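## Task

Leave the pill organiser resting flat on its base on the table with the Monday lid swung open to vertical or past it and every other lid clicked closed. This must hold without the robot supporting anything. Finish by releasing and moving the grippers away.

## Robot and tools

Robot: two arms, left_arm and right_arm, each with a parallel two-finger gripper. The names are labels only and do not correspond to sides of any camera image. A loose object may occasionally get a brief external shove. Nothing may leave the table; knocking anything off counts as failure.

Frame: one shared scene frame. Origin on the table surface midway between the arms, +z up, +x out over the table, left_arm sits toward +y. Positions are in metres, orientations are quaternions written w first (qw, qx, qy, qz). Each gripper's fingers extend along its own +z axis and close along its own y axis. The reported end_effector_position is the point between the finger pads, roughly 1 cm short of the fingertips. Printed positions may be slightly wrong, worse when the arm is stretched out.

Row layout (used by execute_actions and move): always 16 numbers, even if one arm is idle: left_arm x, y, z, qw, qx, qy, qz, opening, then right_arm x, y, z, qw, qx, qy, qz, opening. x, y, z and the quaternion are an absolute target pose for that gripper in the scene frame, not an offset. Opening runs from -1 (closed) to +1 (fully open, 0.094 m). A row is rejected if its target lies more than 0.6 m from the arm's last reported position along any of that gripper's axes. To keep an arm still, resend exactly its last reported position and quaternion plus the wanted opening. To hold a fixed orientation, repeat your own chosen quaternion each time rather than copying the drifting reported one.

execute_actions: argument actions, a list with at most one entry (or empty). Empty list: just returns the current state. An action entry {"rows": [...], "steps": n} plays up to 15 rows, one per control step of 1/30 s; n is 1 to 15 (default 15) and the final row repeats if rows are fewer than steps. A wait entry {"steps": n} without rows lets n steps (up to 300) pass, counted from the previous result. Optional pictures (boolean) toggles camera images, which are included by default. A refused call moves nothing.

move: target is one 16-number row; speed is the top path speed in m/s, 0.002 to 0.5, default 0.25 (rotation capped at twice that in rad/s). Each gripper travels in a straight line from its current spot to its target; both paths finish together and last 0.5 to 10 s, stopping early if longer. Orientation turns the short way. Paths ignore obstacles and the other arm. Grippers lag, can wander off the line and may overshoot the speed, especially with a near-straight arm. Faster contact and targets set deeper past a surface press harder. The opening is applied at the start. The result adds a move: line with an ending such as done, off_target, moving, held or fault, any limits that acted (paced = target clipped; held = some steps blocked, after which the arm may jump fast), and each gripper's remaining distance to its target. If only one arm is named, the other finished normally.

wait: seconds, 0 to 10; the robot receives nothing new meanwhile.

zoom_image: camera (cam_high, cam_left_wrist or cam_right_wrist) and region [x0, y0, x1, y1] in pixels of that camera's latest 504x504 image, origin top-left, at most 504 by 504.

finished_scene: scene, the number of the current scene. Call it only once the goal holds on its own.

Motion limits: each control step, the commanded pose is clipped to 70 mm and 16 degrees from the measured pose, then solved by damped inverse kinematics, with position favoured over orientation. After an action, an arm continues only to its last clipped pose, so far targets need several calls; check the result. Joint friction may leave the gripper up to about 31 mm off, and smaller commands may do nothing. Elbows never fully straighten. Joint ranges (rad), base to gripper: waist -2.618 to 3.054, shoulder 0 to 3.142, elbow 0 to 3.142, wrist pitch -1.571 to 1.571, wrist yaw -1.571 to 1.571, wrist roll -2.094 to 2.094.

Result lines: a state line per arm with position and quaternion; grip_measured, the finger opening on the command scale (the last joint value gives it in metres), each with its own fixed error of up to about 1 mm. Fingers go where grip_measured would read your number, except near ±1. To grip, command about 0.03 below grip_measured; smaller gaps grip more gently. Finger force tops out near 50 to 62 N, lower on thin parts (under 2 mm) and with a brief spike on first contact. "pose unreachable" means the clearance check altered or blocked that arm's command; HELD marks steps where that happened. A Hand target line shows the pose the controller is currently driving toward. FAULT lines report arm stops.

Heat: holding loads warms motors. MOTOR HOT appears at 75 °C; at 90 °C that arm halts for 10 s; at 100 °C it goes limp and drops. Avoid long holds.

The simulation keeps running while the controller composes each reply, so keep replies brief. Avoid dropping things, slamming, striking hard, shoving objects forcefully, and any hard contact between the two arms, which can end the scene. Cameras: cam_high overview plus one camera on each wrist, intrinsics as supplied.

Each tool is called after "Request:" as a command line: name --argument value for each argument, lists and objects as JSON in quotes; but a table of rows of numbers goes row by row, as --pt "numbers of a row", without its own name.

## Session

Request:
execute_actions --actions '[]'

Scene clock: 0.00 s of 4800.00 s.
left_arm: end_effector_position=(+0.1889, +0.6257, +0.3934) grip_measured=+1.000 end_effector_quat_wxyz=(+0.480, -0.289, +0.781, +0.274) | right_arm: end_effector_position=(+0.2755, -0.6513, +0.1818) grip_measured=+1.000 end_effector_quat_wxyz=(-0.035, -0.081, +0.990, -0.107)
Joint positions: left_arm=[ 1.407  1.277  1.553 -0.704  0.361  0.323  0.094] | right_arm=[-0.739  1.867  1.854 -1.434  0.189 -0.986  0.094]
Joint velocities: left_arm=[-0.002 -0.002 -0.002  0.037  0.007 -0.007  0.   ] | right_arm=[ 0.002 -0.002  0.012 -0.022  0.037 -0.022  0.   ]
Hand target (left_arm): +0.189, +0.626, +0.393; +0.480, -0.289, +0.781, +0.274
Hand target (right_arm): +0.276, -0.651, +0.182; -0.035, -0.081, +0.990, -0.107

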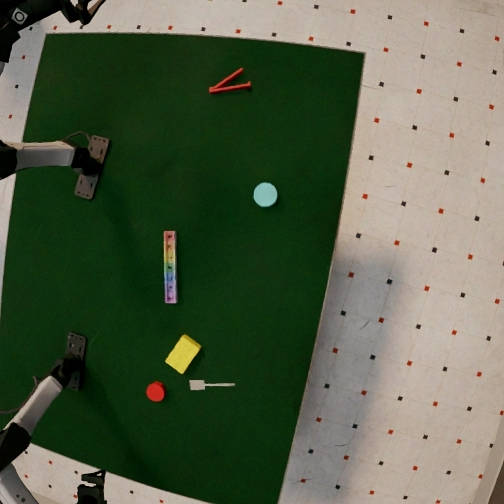

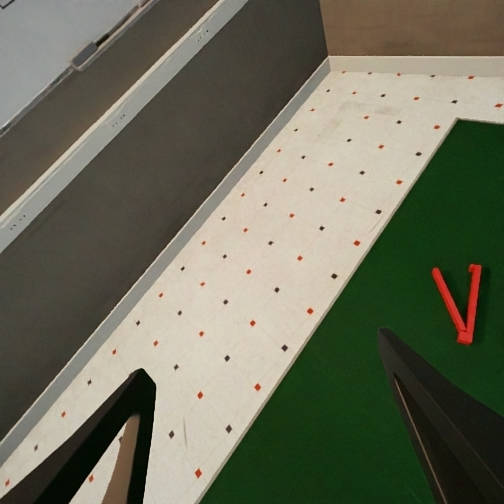

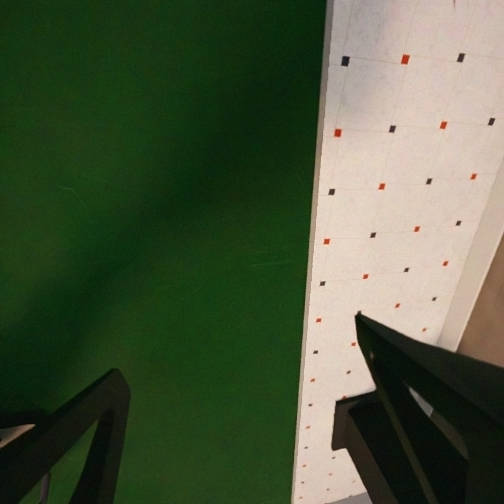

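Request:
zoom_image --camera "cam_high" --region '[125,220,215,310]'

Region (125, 220, 215, 310) of cam_high's 504x504 image, scaled by 5.600, with more detail than that image has.

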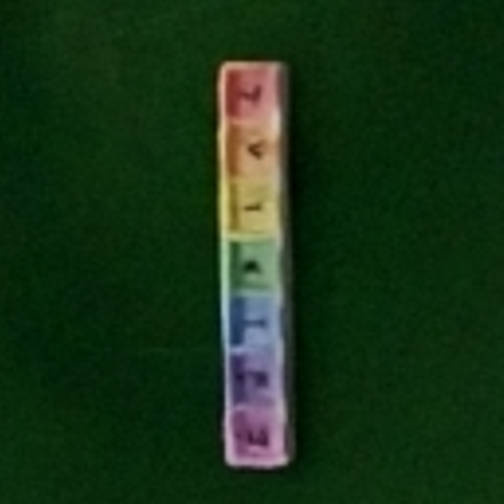

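Request:
move --target '[0.22,0.30,0.22, 0,-0.1,0.995,0, 1.0, 0.33,-0.06,0.14, 0.252,-0.695,0.609,0.288, 0.5]' --speed 0.3

Scene clock: 47.30 s of 4800.00 s.
left_arm: end_effector_position=(+0.2221, +0.3076, +0.2307) grip_measured=+1.000 end_effector_quat_wxyz=(+0.108, -0.102, +0.989, +0.006) | right_arm: end_effector_position=(+0.3333, -0.0599, +0.1332) grip_measured=+0.502 end_effector_quat_wxyz=(-0.253, +0.685, -0.613, -0.301)
Joint positions: left_arm=[ 0.243  1.205  1.419 -1.568 -0.012 -0.102  0.094] | right_arm=[ 0.591  1.804  1.367 -0.766 -0.738 -1.021  0.071]
Joint velocities: left_arm=[ 0.002 -0.007  0.017 -0.037  0.007  0.037  0.   ] | right_arm=[-0.002  0.007 -0.012  0.022 -0.007  0.022  0.   ]
Hand target (left_arm): +0.216, +0.303, +0.222; +0.083, -0.101, +0.991, +0.001
Hand target (right_arm): +0.339, -0.053, +0.141; -0.270, +0.690, -0.600, -0.300
Off the commanded pose (left_arm): 0.013 m, 12 deg.
Off the commanded pose (right_arm): 0.008 m, 2 deg.
joint sent to its limit (left arm) — the command would take joint 4 (wrist pitch) past its lower limit, so that joint was sent only as far as its limit.
After step 90, 40.70 s passed at rest.
move: off_target (left_arm)

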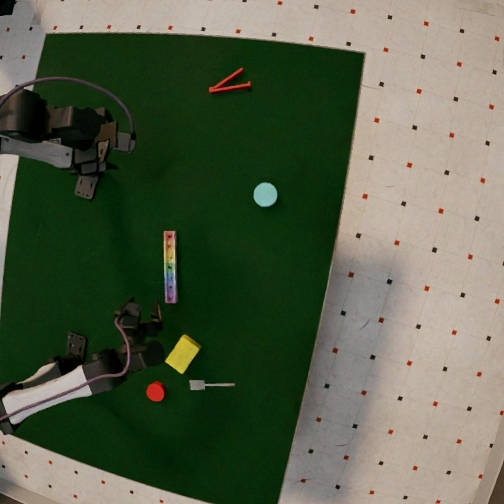

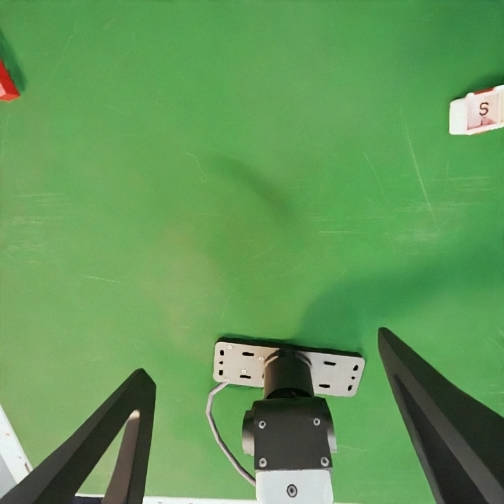

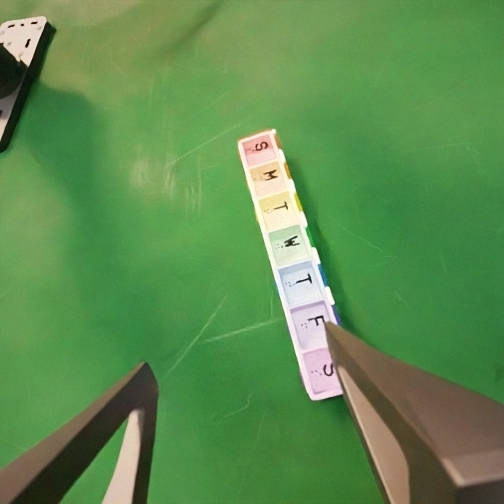

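Request:
move --target '[0.24,0.26,0.20, 0,-0.1,0.995,0, 1.0, 0.355,-0.015,0.075, 0.252,-0.695,0.609,0.288, 0.5]' --speed 0.15

Scene clock: 53.70 s of 4800.00 s.
left_arm: end_effector_position=(+0.2397, +0.2652, +0.2015) grip_measured=+1.000 end_effector_quat_wxyz=(+0.031, -0.102, +0.994, -0.001) | right_arm: end_effector_position=(+0.3494, -0.0214, +0.0698) grip_measured=+0.502 end_effector_quat_wxyz=(-0.239, +0.693, -0.613, -0.296)
Joint positions: left_arm=[ 0.045  1.366  1.427 -1.571 -0.01  -0.299  0.094] | right_arm=[ 0.661  2.004  1.388 -0.571 -0.696 -0.963  0.071]
Joint velocities: left_arm=[ 0.017  0.007 -0.007  0.051 -0.037 -0.037  0.   ] | right_arm=[-0.027 -0.007 -0.002 -0.037 -0.037 -0.022  0.001]
Hand target (left_arm): +0.240, +0.262, +0.201; +0.019, -0.101, +0.995, -0.003
Hand target (right_arm): +0.356, -0.014, +0.076; -0.253, +0.694, -0.609, -0.289
Off the commanded pose (left_arm): 0.005 m, 4 deg.
Off the commanded pose (right_arm): 0.010 m, 2 deg.
joint sent to its limit (left arm) — the command would take joint 4 (wrist pitch) past its lower limit, so that joint was sent only as far as its limit.
After step 90, 2.13 s passed at rest.
move: off_target (left_arm)

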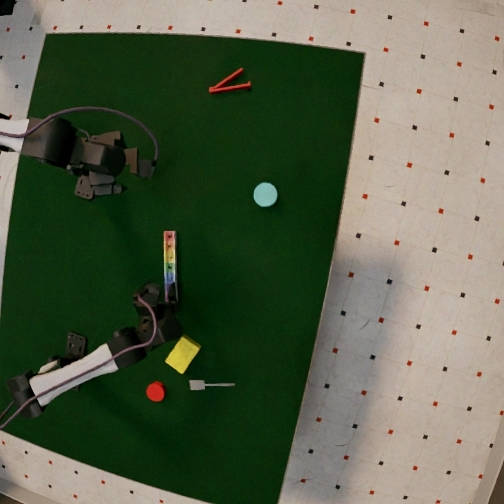

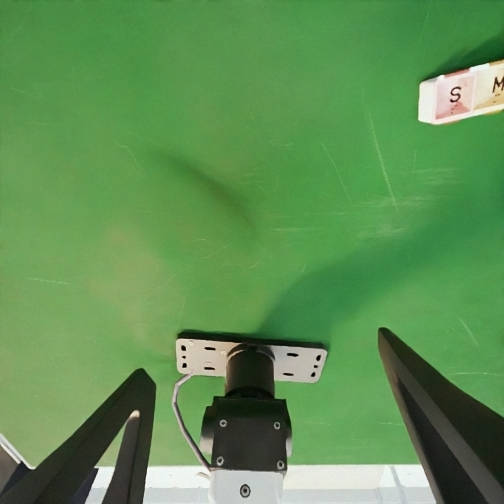

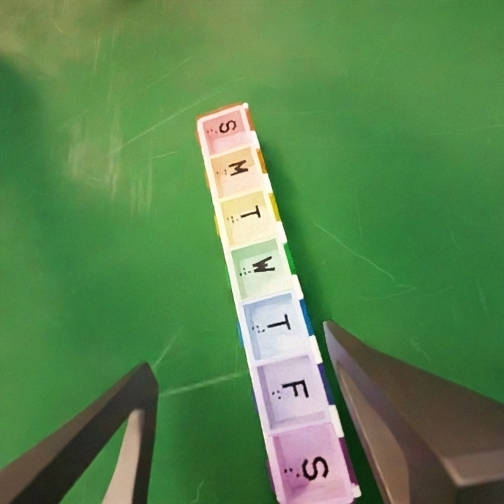

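Request:
move --target '[0.25,0.24,0.19, 0,-0.1,0.995,0, 1.0, 0.372,0.012,0.052, 0.252,-0.695,0.609,0.288, 0.5]' --speed 0.08

Scene clock: 67.63 s of 4800.00 s.
left_arm: end_effector_position=(+0.2465, +0.2452, +0.1920) grip_measured=+1.000 end_effector_quat_wxyz=(+0.007, -0.101, +0.995, +0.002) | right_arm: end_effector_position=(+0.3659, +0.0041, +0.0473) grip_measured=+0.502 end_effector_quat_wxyz=(-0.238, +0.693, -0.613, -0.294)
Joint positions: left_arm=[-0.037  1.436  1.447 -1.571 -0.008 -0.38   0.094] | right_arm=[ 0.691  2.131  1.486 -0.52  -0.682 -0.929  0.071]
Joint velocities: left_arm=[-0.007 -0.027  0.007  0.022 -0.007 -0.022  0.   ] | right_arm=[ 0.002  0.002 -0.002  0.051  0.007  0.007 -0.001]
Hand target (left_arm): +0.250, +0.241, +0.191; -0.000, -0.100, +0.995, +0.001
Hand target (right_arm): +0.372, +0.012, +0.053; -0.252, +0.694, -0.609, -0.289
Off the commanded pose (left_arm): 0.007 m, 1 deg.
Off the commanded pose (right_arm): 0.011 m, 2 deg.
After step 90, 10.03 s passed at rest.
move: off_target (right_arm)

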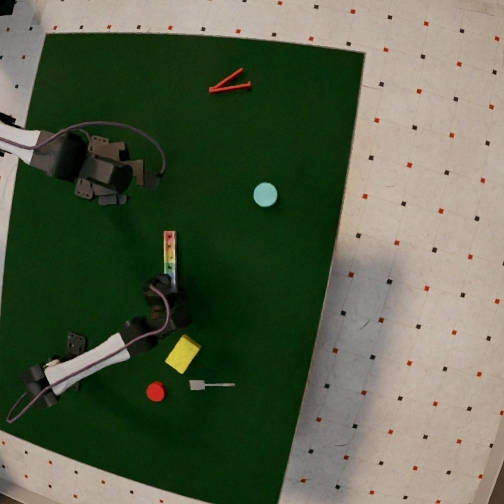

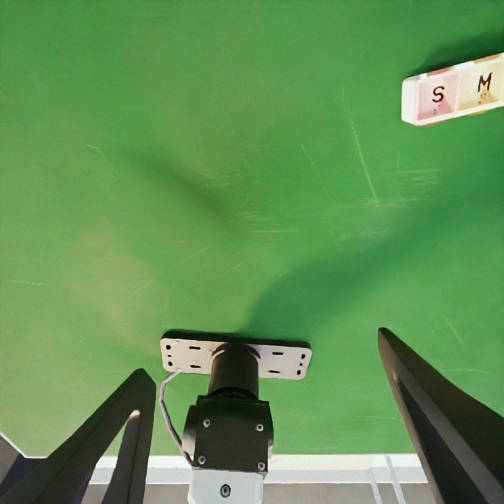

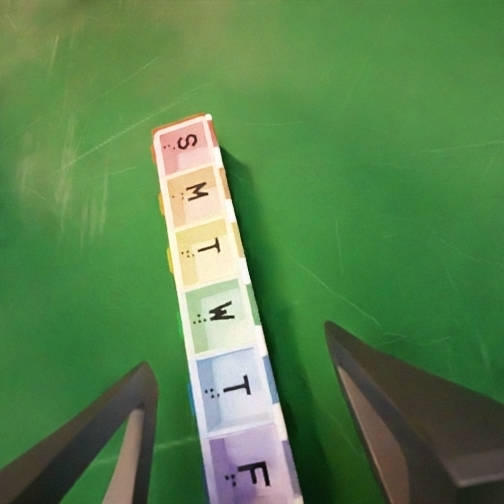

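Request:
move --target '[0.25,0.24,0.19, 0,-0.1,0.995,0, 1.0, 0.364,0.050,0.024, 0.252,-0.695,0.609,0.288, 0.5]' --speed 0.06

Scene clock: 79.83 s of 4800.00 s.
left_arm: end_effector_position=(+0.2465, +0.2451, +0.1920) grip_measured=+1.000 end_effector_quat_wxyz=(+0.007, -0.103, +0.995, +0.002) | right_arm: end_effector_position=(+0.3604, +0.0462, +0.0276) grip_measured=+0.502 end_effector_quat_wxyz=(-0.251, +0.695, -0.604, -0.297)
Joint positions: left_arm=[-0.037  1.436  1.447 -1.571 -0.008 -0.383  0.094] | right_arm=[ 0.772  2.218  1.521 -0.385 -0.66  -0.841  0.071]
Joint velocities: left_arm=[ 0.012  0.007 -0.007 -0.066  0.037 -0.022  0.   ] | right_arm=[-0.012  0.012 -0.007 -0.022 -0.007 -0.037 -0.   ]
Hand target (left_arm): +0.250, +0.240, +0.190; +0.000, -0.100, +0.995, -0.000
Hand target (right_arm): +0.364, +0.051, +0.025; -0.253, +0.694, -0.609, -0.290
Off the commanded pose (left_arm): 0.007 m, 1 deg.
Off the commanded pose (right_arm): 0.006 m, 1 deg.
After step 90, 8.00 s passed at rest.
move: done

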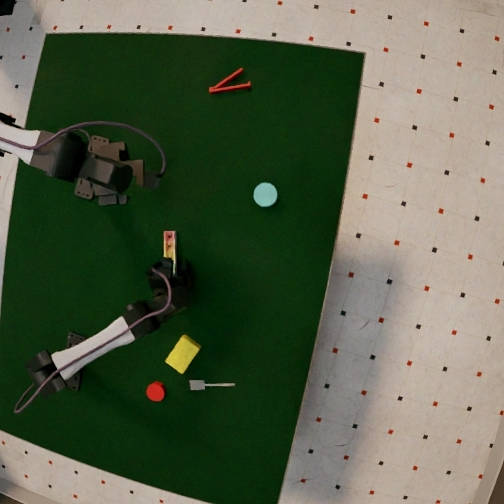

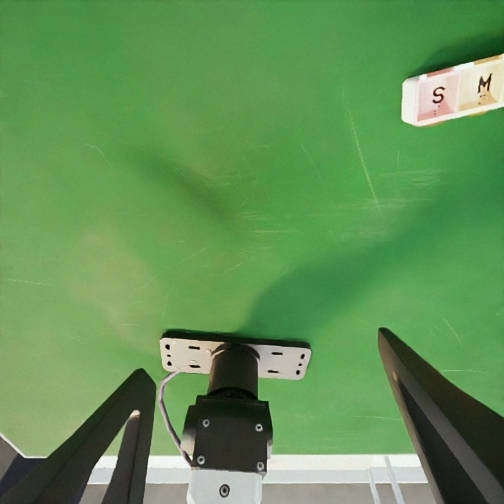

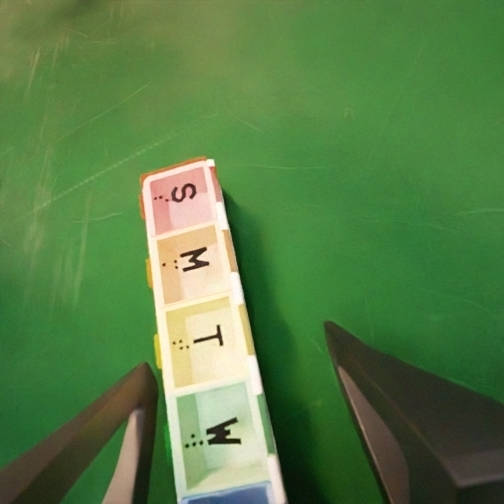

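Request:
move --target '[0.25,0.24,0.19, 0,-0.1,0.995,0, 1.0, 0.352,0.048,0.022, 0.252,-0.695,0.609,0.288, 0.0]' --speed 0.03

Request:
move --target '[0.25,0.24,0.19, 0,-0.1,0.995,0, 1.0, 0.352,0.048,0.022, 0.252,-0.695,0.609,0.288, -0.36]' --speed 0.03

Scene clock: 86.47 s of 4800.00 s.
left_arm: end_effector_position=(+0.2465, +0.2451, +0.1920) grip_measured=+1.000 end_effector_quat_wxyz=(+0.007, -0.103, +0.995, +0.002) | right_arm: end_effector_position=(+0.3577, +0.0498, +0.0264) grip_measured=+0.002 end_effector_quat_wxyz=(-0.259, +0.696, -0.602, -0.294)
Joint positions: left_arm=[-0.037  1.436  1.447 -1.571 -0.008 -0.383  0.094] | right_arm=[ 0.784  2.209  1.493 -0.338 -0.649 -0.827  0.047]
Joint velocities: left_arm=[-0.007 -0.017 -0.007  0.007 -0.037 -0.007  0.   ] | right_arm=[ 0.007  0.012 -0.012  0.051  0.007  0.022  0.001]
Hand target (left_arm): +0.250, +0.240, +0.190; +0.000, -0.100, +0.995, +0.000
Hand target (right_arm): +0.352, +0.048, +0.022; -0.252, +0.695, -0.609, -0.288
Off the commanded pose (left_arm): 0.007 m, 1 deg.
Off the commanded pose (right_arm): 0.007 m, 1 deg.
After step 90, 2.87 s passed at rest.
move: done

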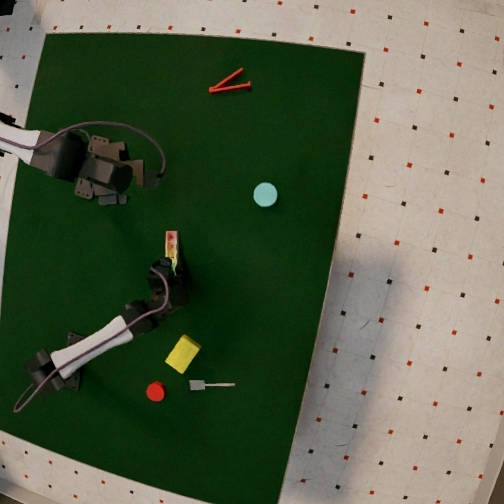

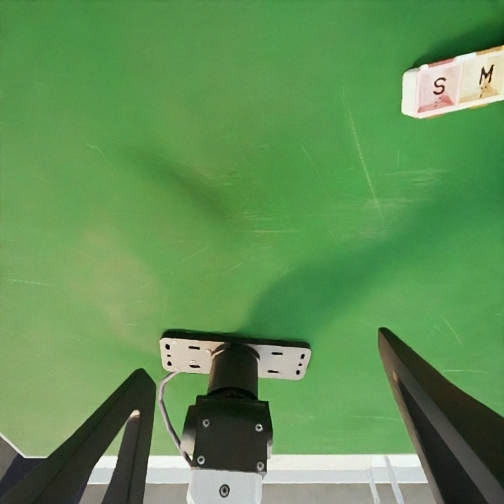

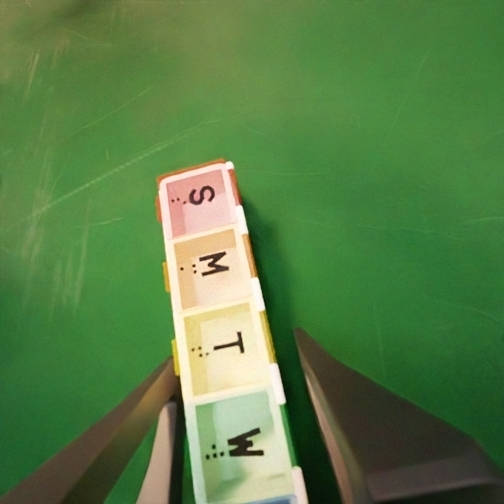

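Scene clock: 87.17 s of 4800.00 s.
left_arm: end_effector_position=(+0.2465, +0.2451, +0.1920) grip_measured=+1.000 end_effector_quat_wxyz=(+0.007, -0.103, +0.995, +0.002) | right_arm: end_effector_position=(+0.3578, +0.0499, +0.0264) grip_measured=-0.323 end_effector_quat_wxyz=(-0.259, +0.695, -0.602, -0.294)
Joint positions: left_arm=[-0.037  1.436  1.447 -1.571 -0.008 -0.384  0.094] | right_arm=[ 0.784  2.209  1.493 -0.338 -0.649 -0.826  0.032]
Joint velocities: left_arm=[-0.022 -0.002 -0.012 -0.022 -0.007  0.022  0.   ] | right_arm=[-0.002  0.017 -0.002 -0.022  0.022 -0.066 -0.001]
Hand target (left_arm): +0.250, +0.240, +0.190; +0.000, -0.100, +0.995, +0.000
Hand target (right_arm): +0.352, +0.048, +0.022; -0.252, +0.695, -0.609, -0.288
Off the commanded pose (left_arm): 0.007 m, 1 deg.
Off the commanded pose (right_arm): 0.008 m, 1 deg.
move: done

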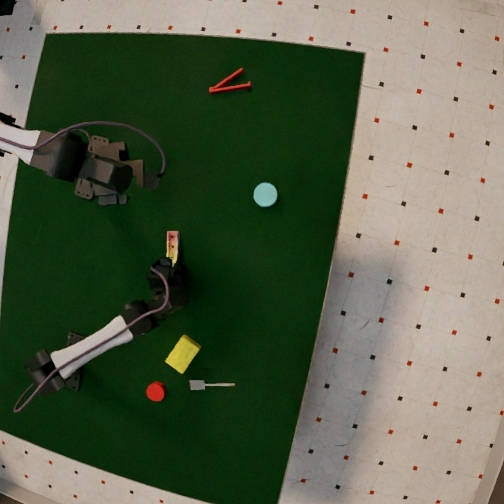

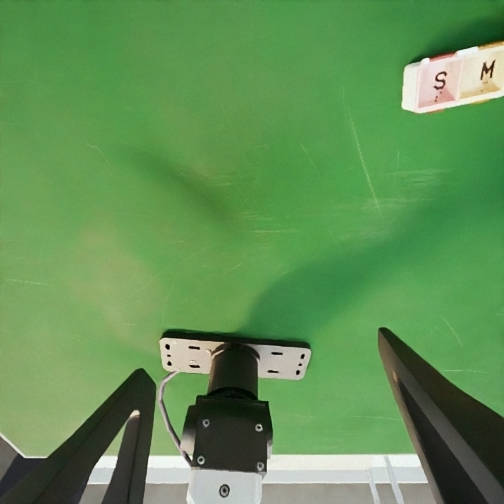

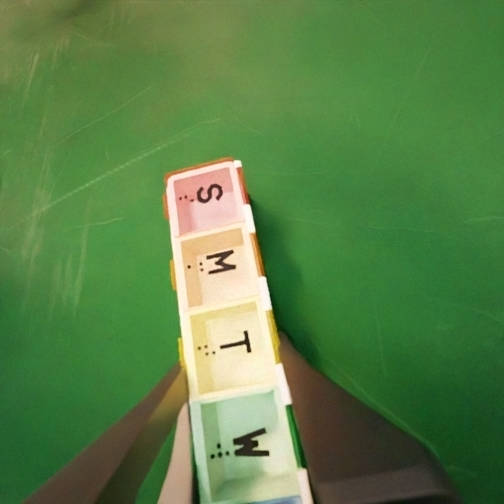

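Request:
move --target '[0.25,0.24,0.19, 0,-0.1,0.995,0, 1.0, 0.352,0.045,0.050, 0.252,-0.695,0.609,0.288, -0.36]' --speed 0.04

Request:
move --target '[0.29,0.15,0.16, 0,-0.423,0.906,0, 0.3, 0.266,-0.036,0.042, 0.347,-0.391,0.837,0.162, -0.36]' --speed 0.08

Request:
move --target '[0.29,0.13,0.15, 0,-0.423,0.906,0, 0.3, 0.262,-0.040,0.016, 0.347,-0.391,0.837,0.162, -0.36]' --speed 0.03

Scene clock: 97.67 s of 4800.00 s.
left_arm: end_effector_position=(+0.2465, +0.2451, +0.1920) grip_measured=+1.000 end_effector_quat_wxyz=(+0.007, -0.103, +0.995, +0.002) | right_arm: end_effector_position=(+0.3517, +0.0425, +0.0404) grip_measured=-0.323 end_effector_quat_wxyz=(-0.247, +0.695, -0.610, -0.290)
Joint positions: left_arm=[-0.037  1.436  1.447 -1.571 -0.008 -0.384  0.094] | right_arm=[ 0.784  2.162  1.493 -0.412 -0.637 -0.825  0.032]
Joint velocities: left_arm=[-0.007  0.002 -0.002 -0.007 -0.007 -0.066  0.   ] | right_arm=[ 0.022 -0.002 -0.002  0.007 -0.007  0.037  0.   ]
Hand target (left_arm): +0.250, +0.240, +0.190; +0.000, -0.100, +0.995, +0.000
Hand target (right_arm): +0.352, +0.045, +0.050; -0.252, +0.695, -0.609, -0.288
Off the commanded pose (left_arm): 0.007 m, 1 deg.
Off the commanded pose (right_arm): 0.010 m, 1 deg.
After step 90, 6.47 s passed at rest.
move: done

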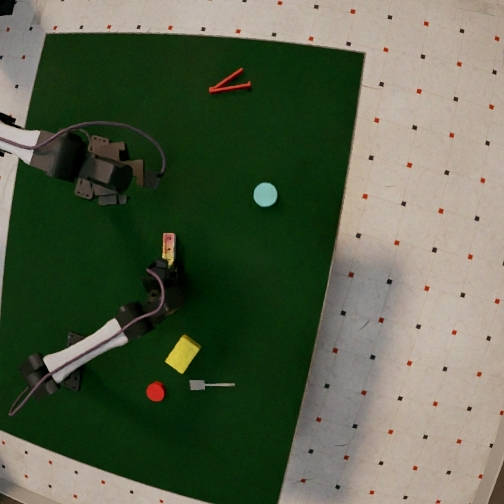

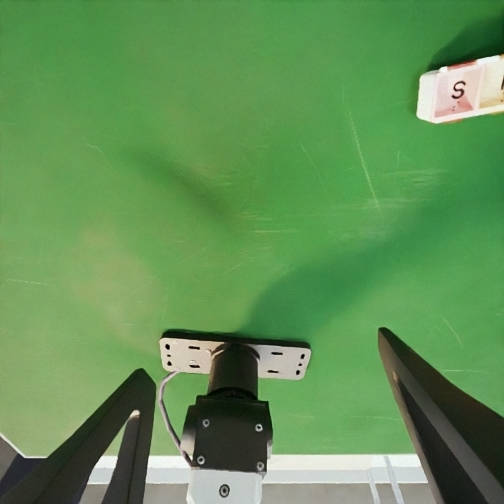

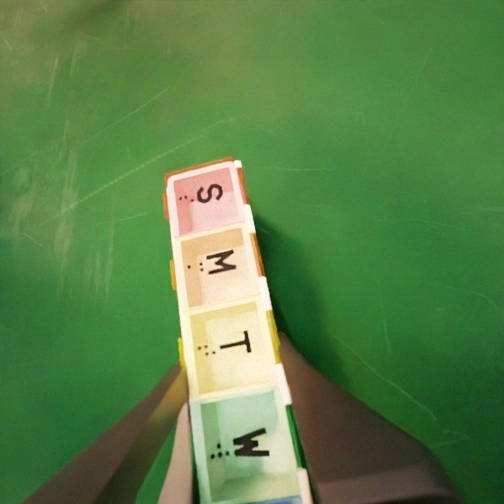

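Scene clock: 103.30 s of 4800.00 s.
left_arm: end_effector_position=(+0.2846, +0.1596, +0.1648) grip_measured=+0.303 end_effector_quat_wxyz=(+0.001, -0.424, +0.906, +0.005) | right_arm: end_effector_position=(+0.2650, -0.0348, +0.0385) grip_measured=-0.323 end_effector_quat_wxyz=(+0.337, -0.392, +0.840, +0.165)
Joint positions: left_arm=[-0.303  1.669  1.566 -1.474 -0.008 -1.319  0.061] | right_arm=[1.075 1.606 0.67  0.131 0.077 0.098 0.032]
Joint velocities: left_arm=[ 0.002 -0.012 -0.002 -0.007 -0.022 -0.037 -0.   ] | right_arm=[ 0.017  0.002 -0.012 -0.007 -0.037 -0.022  0.   ]
Hand target (left_arm): +0.291, +0.152, +0.161; +0.000, -0.423, +0.906, +0.003
Hand target (right_arm): +0.264, -0.033, +0.044; +0.347, -0.387, +0.837, +0.170
Off the commanded pose (left_arm): 0.012 m, 1 deg.
Off the commanded pose (right_arm): 0.004 m, 1 deg.
move: off_target (left_arm)

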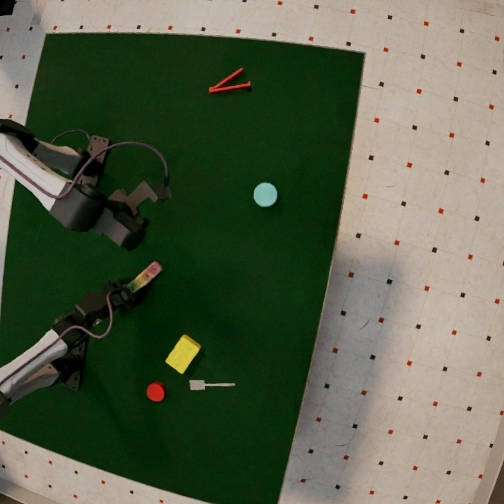

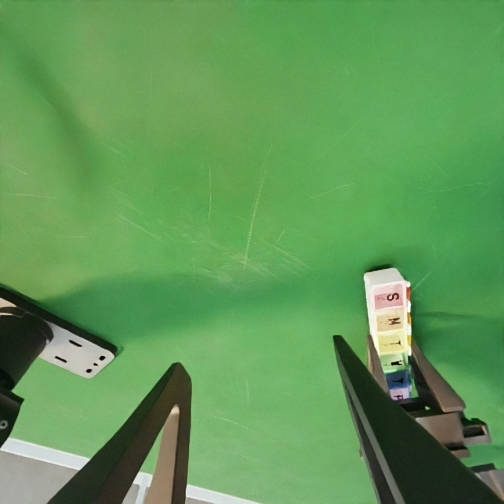

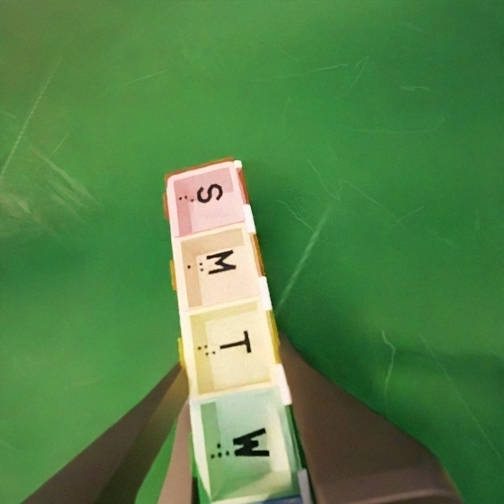

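Scene clock: 104.67 s of 4800.00 s.
left_arm: end_effector_position=(+0.2861, +0.1380, +0.1561) grip_measured=+0.303 end_effector_quat_wxyz=(+0.004, -0.424, +0.906, +0.002) | right_arm: end_effector_position=(+0.2670, -0.0344, +0.0266) grip_measured=-0.323 end_effector_quat_wxyz=(+0.355, -0.386, +0.834, +0.172)
Joint positions: left_arm=[-0.365  1.7    1.566 -1.434 -0.008 -1.381  0.061] | right_arm=[1.075 1.65  0.611 0.276 0.085 0.098 0.032]
Joint velocities: left_arm=[-0.002  0.022 -0.017 -0.007 -0.037 -0.022 -0.   ] | right_arm=[ 0.012  0.007  0.007  0.007 -0.037 -0.007 -0.   ]
Hand target (left_arm): +0.290, +0.131, +0.150; +0.000, -0.423, +0.906, +0.001
Hand target (right_arm): +0.262, -0.040, +0.016; +0.347, -0.391, +0.837, +0.162
Off the commanded pose (left_arm): 0.011 m, 0 deg.
Off the commanded pose (right_arm): 0.013 m, 2 deg.
move: off_target (left_arm, right_arm)

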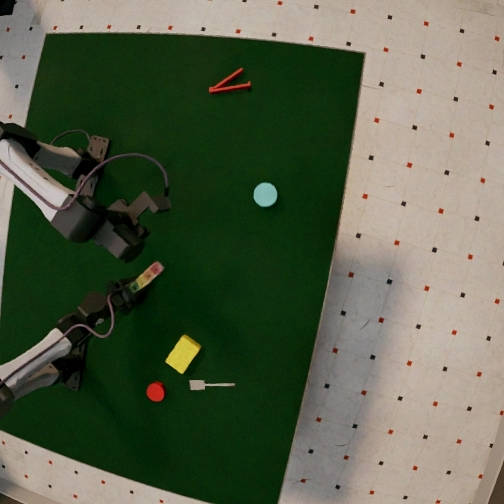

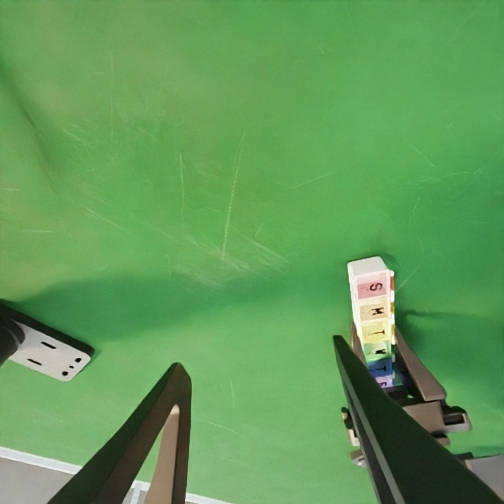

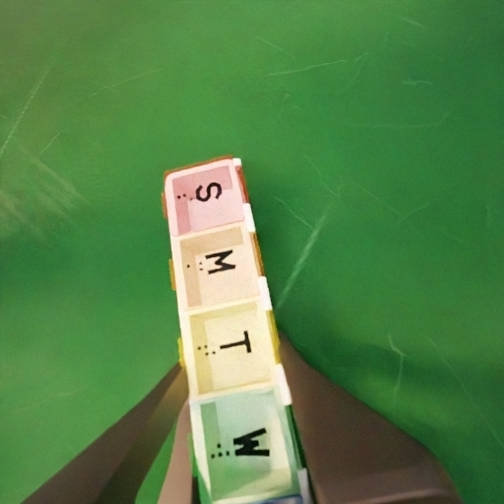

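Request:
move --target '[0.288,0.000,0.085, -0.079,-0.421,0.903,-0.037, 0.3, 0.262,-0.040,0.018, 0.347,-0.391,0.837,0.162, -0.36]' --speed 0.12

Request:
move --target '[0.281,-0.003,0.036, -0.079,-0.421,0.903,-0.037, 0.3, 0.262,-0.040,0.018, 0.347,-0.391,0.837,0.162, -0.36]' --speed 0.04

Scene clock: 113.40 s of 4800.00 s.
left_arm: end_effector_position=(+0.2876, +0.0094, +0.0918) grip_measured=+0.303 end_effector_quat_wxyz=(-0.074, -0.421, +0.903, -0.032) | right_arm: end_effector_position=(+0.2670, -0.0343, +0.0265) grip_measured=-0.323 end_effector_quat_wxyz=(+0.356, -0.386, +0.833, +0.172)
Joint positions: left_arm=[-0.584  2.011  1.703 -1.264  0.162 -1.597  0.061] | right_arm=[1.075 1.651 0.611 0.278 0.085 0.098 0.032]
Joint velocities: left_arm=[-0.007 -0.012  0.007  0.037  0.022  0.037 -0.001] | right_arm=[ 0.012  0.007  0.017 -0.037 -0.066 -0.007  0.   ]
Hand target (left_arm): +0.290, +0.001, +0.086; -0.078, -0.421, +0.903, -0.036
Hand target (right_arm): +0.262, -0.040, +0.018; +0.347, -0.391, +0.837, +0.162
Off the commanded pose (left_arm): 0.012 m, 1 deg.
Off the commanded pose (right_arm): 0.011 m, 2 deg.
After step 90, 3.97 s passed at rest.
move: off_target (left_arm, right_arm)

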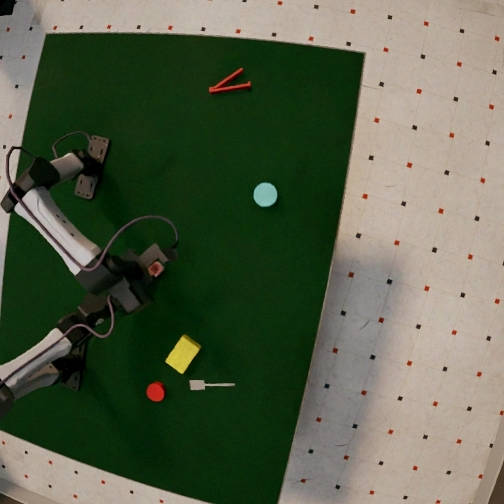

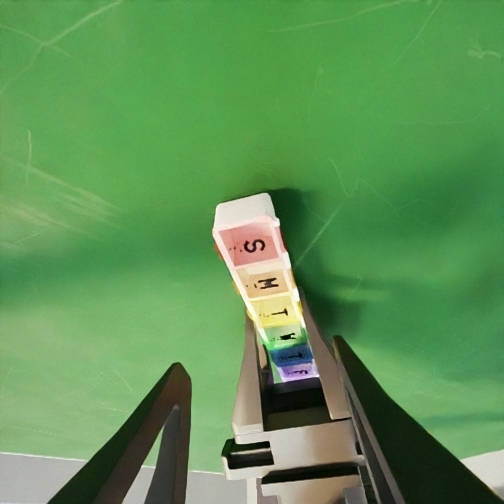

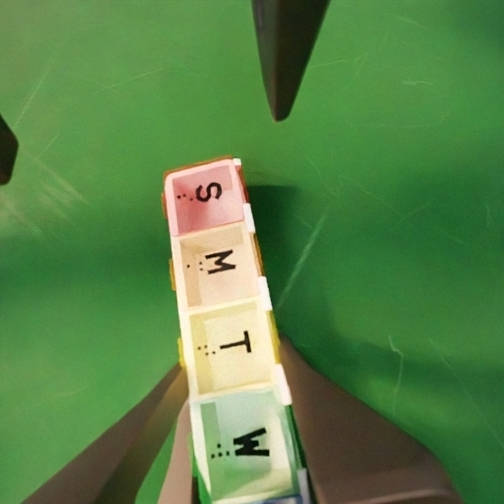

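Scene clock: 115.27 s of 4800.00 s.
left_arm: end_effector_position=(+0.2882, -0.0016, +0.0523) grip_measured=+0.303 end_effector_quat_wxyz=(-0.068, -0.421, +0.903, -0.051) | right_arm: end_effector_position=(+0.2670, -0.0343, +0.0265) grip_measured=-0.323 end_effector_quat_wxyz=(+0.356, -0.386, +0.833, +0.172)
Joint positions: left_arm=[-0.602  2.025  1.564 -1.067  0.165 -1.62   0.061] | right_arm=[1.075 1.651 0.611 0.278 0.085 0.098 0.032]
Joint velocities: left_arm=[-0.017  0.002 -0.007  0.007 -0.007 -0.066  0.001] | right_arm=[-0.007  0.002 -0.002 -0.022 -0.037 -0.007 -0.   ]
Hand target (left_arm): +0.281, -0.002, +0.037; -0.079, -0.421, +0.903, -0.037
Hand target (right_arm): +0.262, -0.040, +0.018; +0.347, -0.391, +0.837, +0.162
Off the commanded pose (left_arm): 0.018 m, 2 deg.
Off the commanded pose (right_arm): 0.011 m, 2 deg.
move: off_target (left_arm, right_arm)

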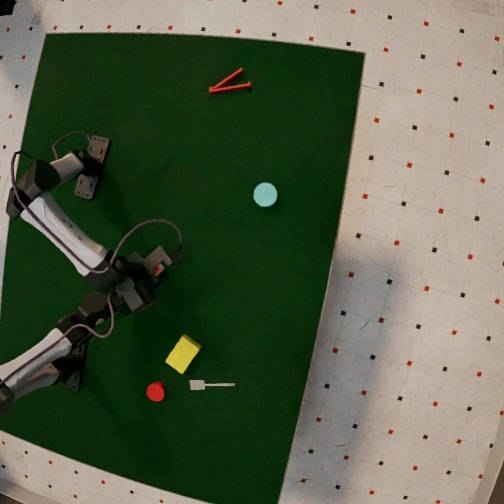

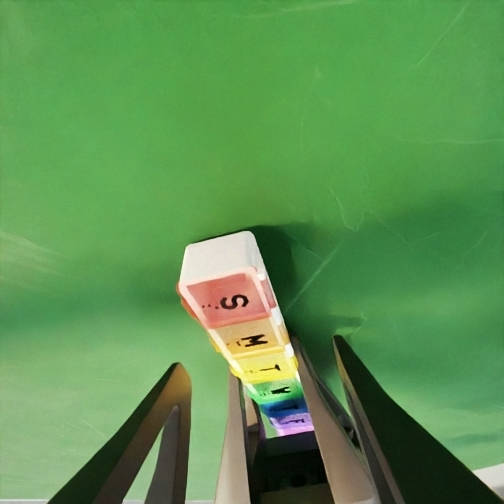

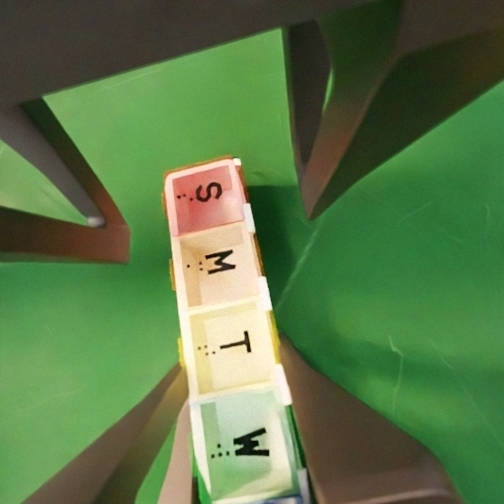

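Request:
move --target '[0.281,-0.001,0.022, -0.079,-0.421,0.903,-0.037, 0.3, 0.262,-0.040,0.018, 0.347,-0.391,0.837,0.162, -0.36]' --speed 0.03

Request:
move --target '[0.281,0.000,0.015, -0.042,-0.412,0.902,-0.116, 0.2, 0.262,-0.040,0.018, 0.347,-0.391,0.837,0.162, -0.36]' --speed 0.02

Scene clock: 121.87 s of 4800.00 s.
left_arm: end_effector_position=(+0.2878, -0.0013, +0.0421) grip_measured=+0.302 end_effector_quat_wxyz=(-0.067, -0.421, +0.903, -0.055) | right_arm: end_effector_position=(+0.2670, -0.0343, +0.0265) grip_measured=-0.323 end_effector_quat_wxyz=(+0.356, -0.386, +0.833, +0.172)
Joint positions: left_arm=[-0.602  2.025  1.522 -1.017  0.166 -1.62   0.061] | right_arm=[1.075 1.651 0.611 0.278 0.085 0.098 0.032]
Joint velocities: left_arm=[ 0.002 -0.012 -0.007  0.051  0.037 -0.037 -0.   ] | right_arm=[-0.017 -0.007  0.017  0.037  0.051  0.066  0.   ]
Hand target (left_arm): +0.281, -0.000, +0.023; -0.079, -0.421, +0.903, -0.037
Hand target (right_arm): +0.262, -0.040, +0.018; +0.347, -0.391, +0.837, +0.162
Off the commanded pose (left_arm): 0.021 m, 2 deg.
Off the commanded pose (right_arm): 0.011 m, 2 deg.
After step 90, 2.33 s passed at rest.
move: off_target (left_arm, right_arm)

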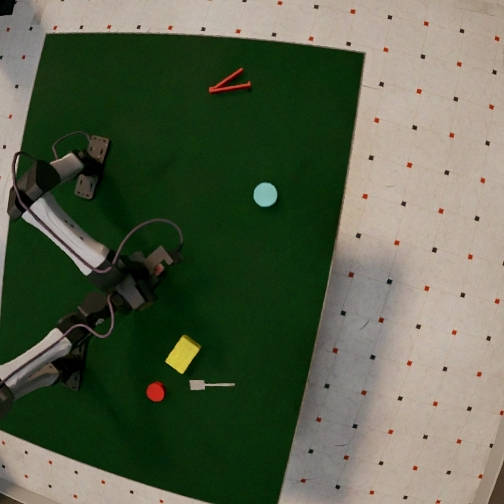

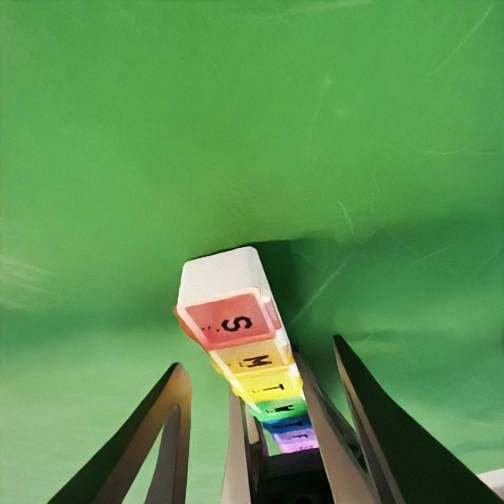

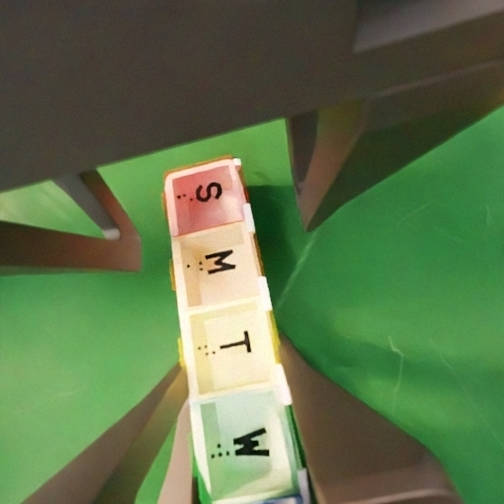

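Scene clock: 125.40 s of 4800.00 s.
left_arm: end_effector_position=(+0.2847, +0.0015, +0.0185) grip_measured=+0.202 end_effector_quat_wxyz=(-0.043, -0.415, +0.902, -0.112) | right_arm: end_effector_position=(+0.2670, -0.0343, +0.0265) grip_measured=-0.323 end_effector_quat_wxyz=(+0.356, -0.386, +0.833, +0.172)
Joint positions: left_arm=[-0.602  1.937  1.283 -0.742  0.166 -1.62   0.056] | right_arm=[1.075 1.651 0.611 0.278 0.085 0.098 0.032]
Joint velocities: left_arm=[ 0.002  0.002  0.002 -0.066 -0.051 -0.081  0.   ] | right_arm=[-0.002  0.002 -0.002 -0.007 -0.007 -0.051 -0.001]
Hand target (left_arm): +0.281, +0.000, +0.014; -0.042, -0.412, +0.903, -0.115
Hand target (right_arm): +0.262, -0.040, +0.018; +0.347, -0.391, +0.837, +0.162
Off the commanded pose (left_arm): 0.005 m, 1 deg.
Off the commanded pose (right_arm): 0.011 m, 2 deg.
move: off_target (right_arm)

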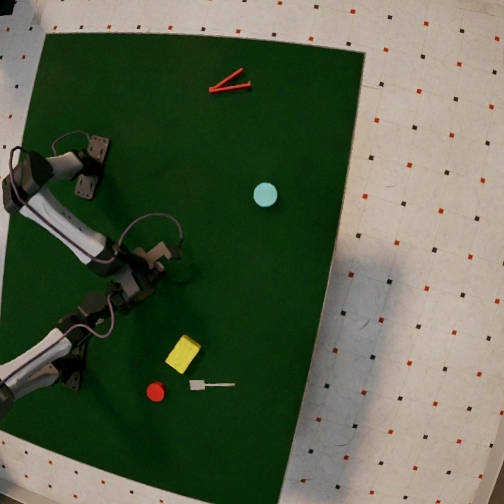

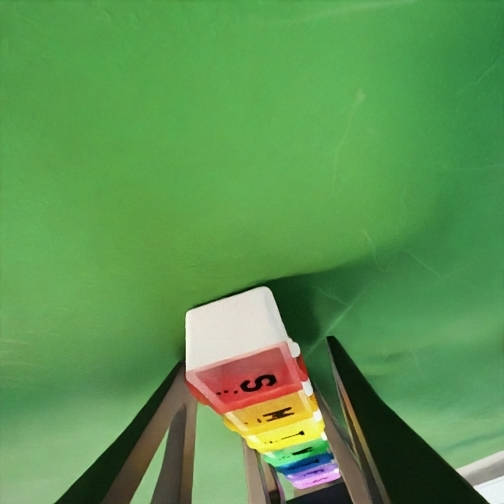

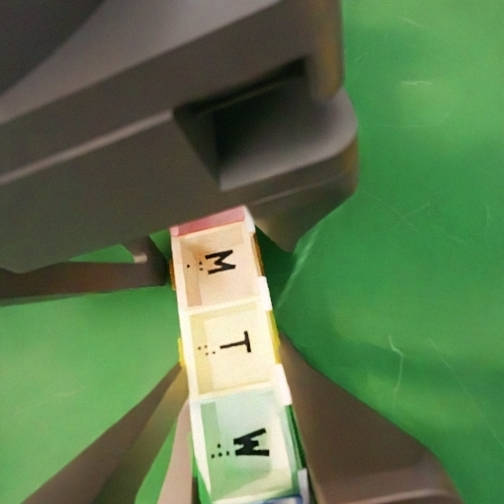

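Request:
move --target '[0.284,-0.002,0.016, -0.042,-0.412,0.902,-0.116, -0.30, 0.262,-0.040,0.018, 0.347,-0.391,0.837,0.162, -0.36]' --speed 0.02

Request:
zoom_image --camera "cam_right_wrist" --region '[110,170,330,390]'

Scene clock: 131.93 s of 4800.00 s.
left_arm: end_effector_position=(+0.2856, +0.0009, +0.0186) grip_measured=-0.283 end_effector_quat_wxyz=(-0.042, -0.416, +0.901, -0.113) | right_arm: end_effector_position=(+0.2667, -0.0339, +0.0267) grip_measured=-0.323 end_effector_quat_wxyz=(+0.356, -0.388, +0.832, +0.172)
Joint positions: left_arm=[-0.602  1.937  1.282 -0.737  0.165 -1.621  0.034] | right_arm=[1.076 1.651 0.611 0.279 0.084 0.094 0.032]
Joint velocities: left_arm=[-0.007 -0.007 -0.007  0.081  0.022  0.022 -0.   ] | right_arm=[-0.002 -0.017 -0.007  0.037 -0.007  0.007  0.001]
Hand target (left_arm): +0.284, -0.002, +0.016; -0.042, -0.412, +0.903, -0.116
Hand target (right_arm): +0.262, -0.040, +0.018; +0.347, -0.391, +0.837, +0.162
Off the commanded pose (left_arm): 0.004 m, 0 deg.
Off the commanded pose (right_arm): 0.012 m, 2 deg.
After step 90, 2.57 s passed at rest.
move: off_target (right_arm)

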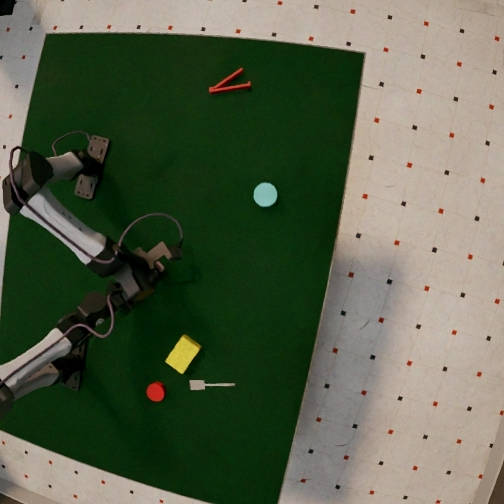

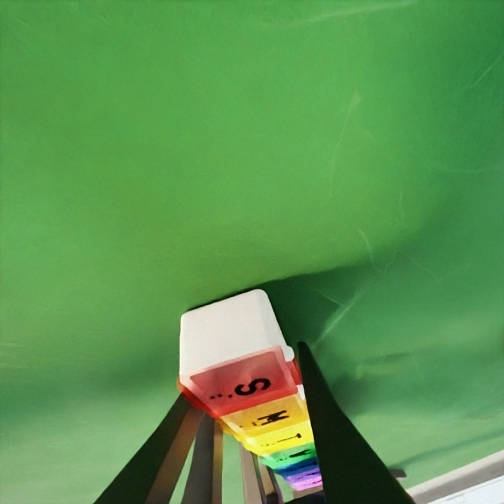

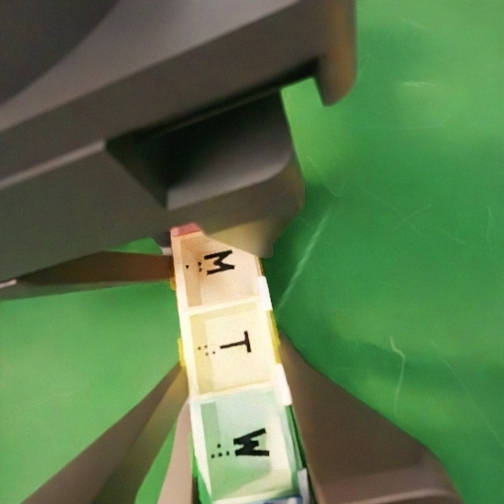

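Region (110, 170, 330, 390) of cam_right_wrist's 504x504 image, scaled by 2.291, with more detail than that image has.

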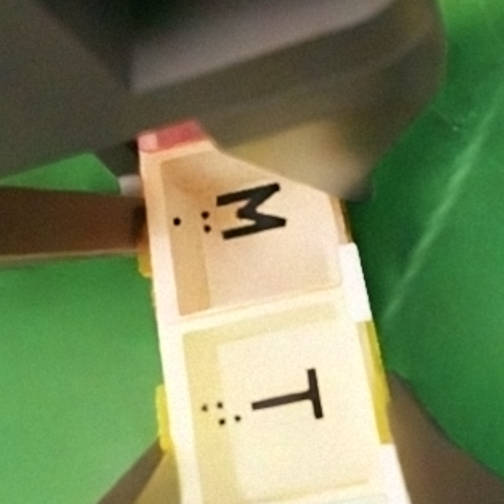

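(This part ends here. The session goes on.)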